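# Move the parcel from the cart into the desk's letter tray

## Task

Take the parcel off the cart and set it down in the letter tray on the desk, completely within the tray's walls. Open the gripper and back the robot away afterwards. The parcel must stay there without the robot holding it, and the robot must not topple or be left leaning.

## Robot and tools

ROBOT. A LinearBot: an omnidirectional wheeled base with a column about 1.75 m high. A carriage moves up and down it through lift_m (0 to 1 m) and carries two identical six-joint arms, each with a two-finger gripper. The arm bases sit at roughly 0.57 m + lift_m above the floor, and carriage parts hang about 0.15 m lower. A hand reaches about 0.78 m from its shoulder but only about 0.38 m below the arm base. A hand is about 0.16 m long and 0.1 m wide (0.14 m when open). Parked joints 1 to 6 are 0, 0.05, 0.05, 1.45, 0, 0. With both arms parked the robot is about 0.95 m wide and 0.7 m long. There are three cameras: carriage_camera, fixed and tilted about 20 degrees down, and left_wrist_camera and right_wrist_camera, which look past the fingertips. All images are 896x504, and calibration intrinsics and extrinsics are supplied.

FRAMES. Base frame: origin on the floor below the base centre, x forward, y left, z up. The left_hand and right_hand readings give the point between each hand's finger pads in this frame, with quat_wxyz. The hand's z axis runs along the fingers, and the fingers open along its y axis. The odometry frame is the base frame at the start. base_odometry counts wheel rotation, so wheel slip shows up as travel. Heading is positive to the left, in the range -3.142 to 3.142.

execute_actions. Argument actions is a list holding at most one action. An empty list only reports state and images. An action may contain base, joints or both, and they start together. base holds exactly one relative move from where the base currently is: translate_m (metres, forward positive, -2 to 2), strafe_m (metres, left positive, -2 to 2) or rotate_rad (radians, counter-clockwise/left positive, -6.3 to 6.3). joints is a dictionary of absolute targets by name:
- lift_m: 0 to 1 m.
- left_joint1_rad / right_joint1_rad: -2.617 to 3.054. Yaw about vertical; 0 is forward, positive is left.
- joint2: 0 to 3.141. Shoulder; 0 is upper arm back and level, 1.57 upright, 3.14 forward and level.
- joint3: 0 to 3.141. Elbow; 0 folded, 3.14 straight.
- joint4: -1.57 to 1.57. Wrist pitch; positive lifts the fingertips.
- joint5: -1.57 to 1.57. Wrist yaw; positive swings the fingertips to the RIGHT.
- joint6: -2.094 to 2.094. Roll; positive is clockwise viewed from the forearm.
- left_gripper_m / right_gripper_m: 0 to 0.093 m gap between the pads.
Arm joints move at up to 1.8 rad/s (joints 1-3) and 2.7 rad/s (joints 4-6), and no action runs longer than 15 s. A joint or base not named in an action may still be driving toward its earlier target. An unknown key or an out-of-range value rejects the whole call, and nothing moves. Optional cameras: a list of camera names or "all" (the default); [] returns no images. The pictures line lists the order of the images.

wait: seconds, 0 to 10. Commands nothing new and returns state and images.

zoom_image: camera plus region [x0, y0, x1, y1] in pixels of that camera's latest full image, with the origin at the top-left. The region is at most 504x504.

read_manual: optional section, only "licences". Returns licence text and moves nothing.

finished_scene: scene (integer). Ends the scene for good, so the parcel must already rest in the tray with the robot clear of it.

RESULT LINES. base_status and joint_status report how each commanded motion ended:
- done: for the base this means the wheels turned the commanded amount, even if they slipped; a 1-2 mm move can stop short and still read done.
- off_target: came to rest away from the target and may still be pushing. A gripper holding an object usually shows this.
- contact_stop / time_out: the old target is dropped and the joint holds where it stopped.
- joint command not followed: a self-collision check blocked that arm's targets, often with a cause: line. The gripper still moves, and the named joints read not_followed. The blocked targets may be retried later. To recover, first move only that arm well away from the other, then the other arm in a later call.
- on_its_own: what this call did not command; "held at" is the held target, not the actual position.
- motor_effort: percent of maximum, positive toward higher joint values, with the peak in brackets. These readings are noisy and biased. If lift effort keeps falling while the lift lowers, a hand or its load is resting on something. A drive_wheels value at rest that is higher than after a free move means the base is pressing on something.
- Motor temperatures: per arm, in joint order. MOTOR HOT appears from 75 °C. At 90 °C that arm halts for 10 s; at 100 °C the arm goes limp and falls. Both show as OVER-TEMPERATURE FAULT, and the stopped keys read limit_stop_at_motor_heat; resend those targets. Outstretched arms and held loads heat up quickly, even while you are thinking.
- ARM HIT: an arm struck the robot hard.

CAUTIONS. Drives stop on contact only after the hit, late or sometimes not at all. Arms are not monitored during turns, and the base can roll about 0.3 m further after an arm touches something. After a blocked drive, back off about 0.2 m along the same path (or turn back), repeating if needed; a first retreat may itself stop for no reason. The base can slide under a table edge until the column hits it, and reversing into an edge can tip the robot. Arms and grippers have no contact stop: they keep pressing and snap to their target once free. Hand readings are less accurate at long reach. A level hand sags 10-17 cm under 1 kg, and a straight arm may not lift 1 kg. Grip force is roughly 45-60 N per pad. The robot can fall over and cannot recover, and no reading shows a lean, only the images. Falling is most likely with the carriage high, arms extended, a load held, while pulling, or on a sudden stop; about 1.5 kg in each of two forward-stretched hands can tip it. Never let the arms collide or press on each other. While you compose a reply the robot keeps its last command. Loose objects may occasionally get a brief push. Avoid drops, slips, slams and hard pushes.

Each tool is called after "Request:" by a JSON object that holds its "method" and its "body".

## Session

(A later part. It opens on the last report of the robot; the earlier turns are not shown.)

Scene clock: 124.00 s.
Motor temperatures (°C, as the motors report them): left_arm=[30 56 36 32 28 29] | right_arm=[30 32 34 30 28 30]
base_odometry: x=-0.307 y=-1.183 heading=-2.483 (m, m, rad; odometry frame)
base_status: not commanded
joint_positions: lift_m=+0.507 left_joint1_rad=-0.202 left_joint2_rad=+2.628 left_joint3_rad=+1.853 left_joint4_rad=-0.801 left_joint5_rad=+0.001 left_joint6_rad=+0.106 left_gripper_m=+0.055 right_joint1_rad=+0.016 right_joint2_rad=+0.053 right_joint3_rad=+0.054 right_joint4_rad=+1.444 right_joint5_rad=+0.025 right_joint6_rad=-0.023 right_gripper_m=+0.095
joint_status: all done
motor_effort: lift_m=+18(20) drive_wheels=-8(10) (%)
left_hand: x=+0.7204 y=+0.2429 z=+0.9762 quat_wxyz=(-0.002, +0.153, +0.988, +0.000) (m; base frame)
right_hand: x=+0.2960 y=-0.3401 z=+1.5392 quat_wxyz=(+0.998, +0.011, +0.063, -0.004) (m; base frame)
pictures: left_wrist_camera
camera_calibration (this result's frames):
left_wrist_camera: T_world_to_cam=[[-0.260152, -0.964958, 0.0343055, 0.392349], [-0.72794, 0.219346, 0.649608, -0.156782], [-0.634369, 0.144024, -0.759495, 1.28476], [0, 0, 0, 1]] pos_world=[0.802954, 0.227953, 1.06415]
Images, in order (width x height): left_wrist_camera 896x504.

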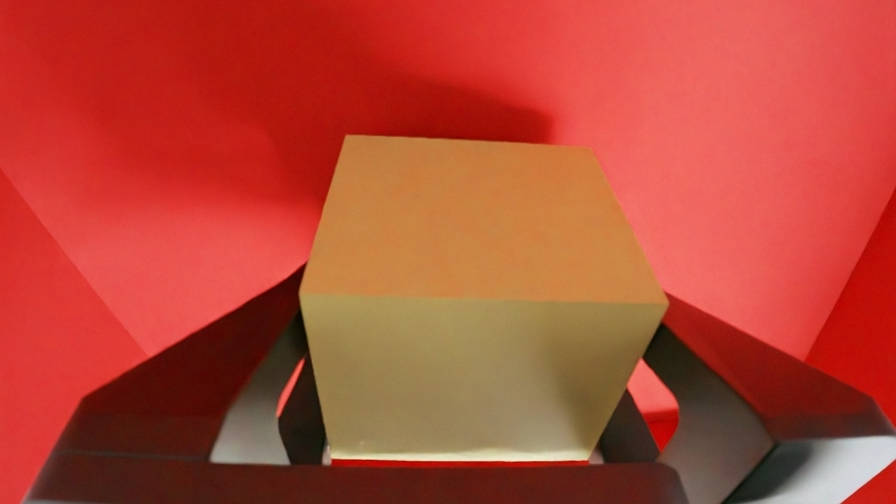

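Request:
{"method": "execute_actions", "body": {"actions": [{"joints":{"lift_m":0.497}}], "cameras": ["left_wrist_camera"]}}

Request:
{"method": "execute_actions", "body": {"actions": [{"joints":{"left_gripper_m":0.085}}], "cameras": []}}

Request:
{"method": "execute_actions", "body": {"actions": [{"joints":{"lift_m":0.63}}], "cameras": []}}

Request:
{"method": "execute_actions", "body": {"actions": [{"base":{"translate_m":-0.35},"joints":{"left_joint1_rad":0,"left_joint2_rad":0.05,"left_joint3_rad":0.05,"left_joint4_rad":1.45,"left_joint6_rad":0}}], "cameras": ["carriage_camera"]}}

Scene clock: 132.40 s.
Motor temperatures (°C, as the motors report them): left_arm=[30 58 36 32 28 29] | right_arm=[30 32 34 30 28 30]
base_odometry: x=-0.307 y=-1.183 heading=-2.483 (m, m, rad; odometry frame)
base_status: not commanded
joint_positions: lift_m=+0.497 left_joint1_rad=-0.202 left_joint2_rad=+2.625 left_joint3_rad=+1.853 left_joint4_rad=-0.800 left_joint5_rad=+0.001 left_joint6_rad=+0.106 left_gripper_m=+0.055 right_joint1_rad=+0.016 right_joint2_rad=+0.053 right_joint3_rad=+0.054 right_joint4_rad=+1.444 right_joint5_rad=+0.025 right_joint6_rad=-0.023 right_gripper_m=+0.095
joint_status: all done
motor_effort: lift_m=+19(19) drive_wheels=+10(8) (%)
left_hand: x=+0.7213 y=+0.2427 z=+0.9676 quat_wxyz=(+0.000, +0.153, +0.988, +0.000) (m; base frame)
right_hand: x=+0.2960 y=-0.3401 z=+1.5291 quat_wxyz=(+0.998, +0.011, +0.063, -0.004) (m; base frame)
pictures: left_wrist_camera
camera_calibration (this result's frames):
left_wrist_camera: T_world_to_cam=[[-0.26028, -0.964932, 0.0340706, 0.393016], [-0.730362, 0.219842, 0.646715, -0.146023], [-0.631526, 0.143443, -0.76197, 1.27927], [0, 0, 0, 1]] pos_world=[0.803538, 0.227834, 1.05581]
Images, in order (width x height): left_wrist_camera 896x504.

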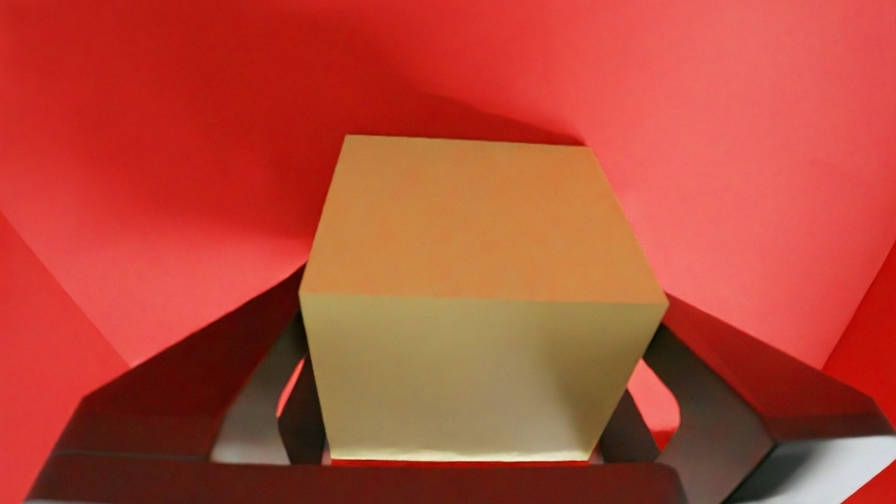

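Scene clock: 133.00 s.
Motor temperatures (°C, as the motors report them): left_arm=[30 58 36 32 28 29] | right_arm=[30 32 34 30 28 30]
base_odometry: x=-0.307 y=-1.183 heading=-2.483 (m, m, rad; odometry frame)
base_status: not commanded
joint_positions: lift_m=+0.497 left_joint1_rad=-0.202 left_joint2_rad=+2.625 left_joint3_rad=+1.853 left_joint4_rad=-0.800 left_joint5_rad=+0.001 left_joint6_rad=+0.106 left_gripper_m=+0.085 right_joint1_rad=+0.016 right_joint2_rad=+0.053 right_joint3_rad=+0.054 right_joint4_rad=+1.444 right_joint5_rad=+0.025 right_joint6_rad=-0.023 right_gripper_m=+0.095
joint_status: all done
motor_effort: lift_m=+19(19) drive_wheels=+10(7) (%)
left_hand: x=+0.7213 y=+0.2427 z=+0.9676 quat_wxyz=(+0.000, +0.153, +0.988, +0.000) (m; base frame)
right_hand: x=+0.2960 y=-0.3401 z=+1.5291 quat_wxyz=(+0.998, +0.011, +0.063, -0.004) (m; base frame)
pictures: none
No camera images: the call's "cameras" was empty. Leave "cameras" out to get every camera's image.

Scene clock: 134.07 s.
Motor temperatures (°C, as the motors report them): left_arm=[30 58 36 32 28 29] | right_arm=[30 32 34 30 28 30]
base_odometry: x=-0.307 y=-1.183 heading=-2.483 (m, m, rad; odometry frame)
base_status: not commanded
joint_positions: lift_m=+0.630 left_joint1_rad=-0.202 left_joint2_rad=+2.615 left_joint3_rad=+1.853 left_joint4_rad=-0.800 left_joint5_rad=+0.001 left_joint6_rad=+0.106 left_gripper_m=+0.085 right_joint1_rad=+0.016 right_joint2_rad=+0.053 right_joint3_rad=+0.054 right_joint4_rad=+1.444 right_joint5_rad=+0.025 right_joint6_rad=-0.023 right_gripper_m=+0.095
joint_status: all done
motor_effort: lift_m=+24(30) drive_wheels=+10(8) (%)
left_hand: x=+0.7235 y=+0.2423 z=+1.1045 quat_wxyz=(+0.004, +0.153, +0.988, -0.001) (m; base frame)
right_hand: x=+0.2961 y=-0.3401 z=+1.6615 quat_wxyz=(+0.998, +0.011, +0.063, -0.004) (m; base frame)
pictures: none
No camera images: the call's "cameras" was empty. Leave "cameras" out to get every camera's image.

Scene clock: 136.83 s.
Motor temperatures (°C, as the motors report them): left_arm=[30 57 36 32 28 29] | right_arm=[30 32 34 30 28 30]
base_odometry: x=-0.031 y=-0.968 heading=-2.483 (m, m, rad; odometry frame)
base_status: done
joint_positions: lift_m=+0.630 left_joint1_rad=+0.005 left_joint2_rad=+0.056 left_joint3_rad=+0.073 left_joint4_rad=+1.454 left_joint5_rad=-0.003 left_joint6_rad=+0.009 left_gripper_m=+0.085 right_joint1_rad=+0.016 right_joint2_rad=+0.053 right_joint3_rad=+0.054 right_joint4_rad=+1.443 right_joint5_rad=+0.025 right_joint6_rad=-0.023 right_gripper_m=+0.095
joint_status: all done
motor_effort: lift_m=+24(24) drive_wheels=+0(22) (%)
left_hand: x=+0.2889 y=+0.3371 z=+1.6669 quat_wxyz=(+0.999, -0.002, +0.050, +0.007) (m; base frame)
right_hand: x=+0.2964 y=-0.3401 z=+1.6615 quat_wxyz=(+0.998, +0.011, +0.064, -0.004) (m; base frame)
pictures: carriage_camera
camera_calibration (this result's frames):
carriage_camera: T_world_to_cam=[[0.0146519, -0.998107, 0.0597306, -0.103676], [-0.395401, -0.0606515, -0.916504, 1.57212], [0.918392, -0.010189, -0.395541, 0.501942], [0, 0, 0, 1]] pos_world=[0.162157, -0.00301448, 1.64558]
Images, in order (width x height): carriage_camera 896x504.

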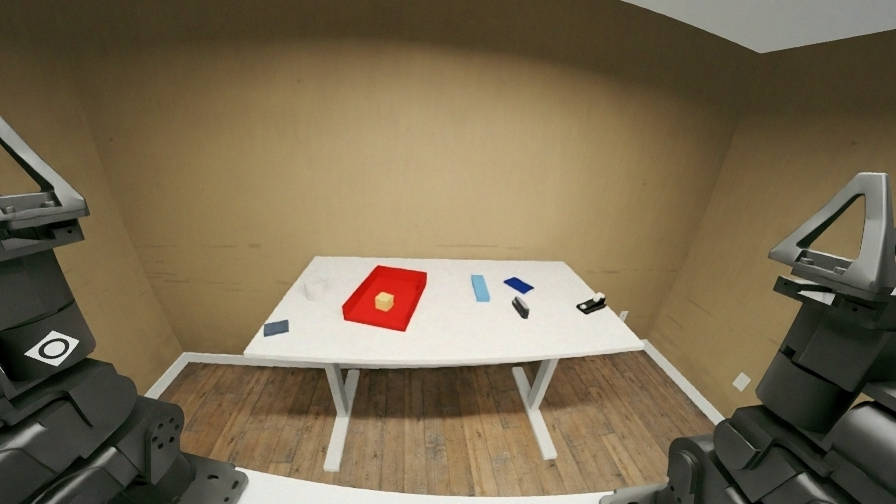

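Request:
{"method": "finished_scene", "body": {"scene": 2}}

The scene is finished: the task was done.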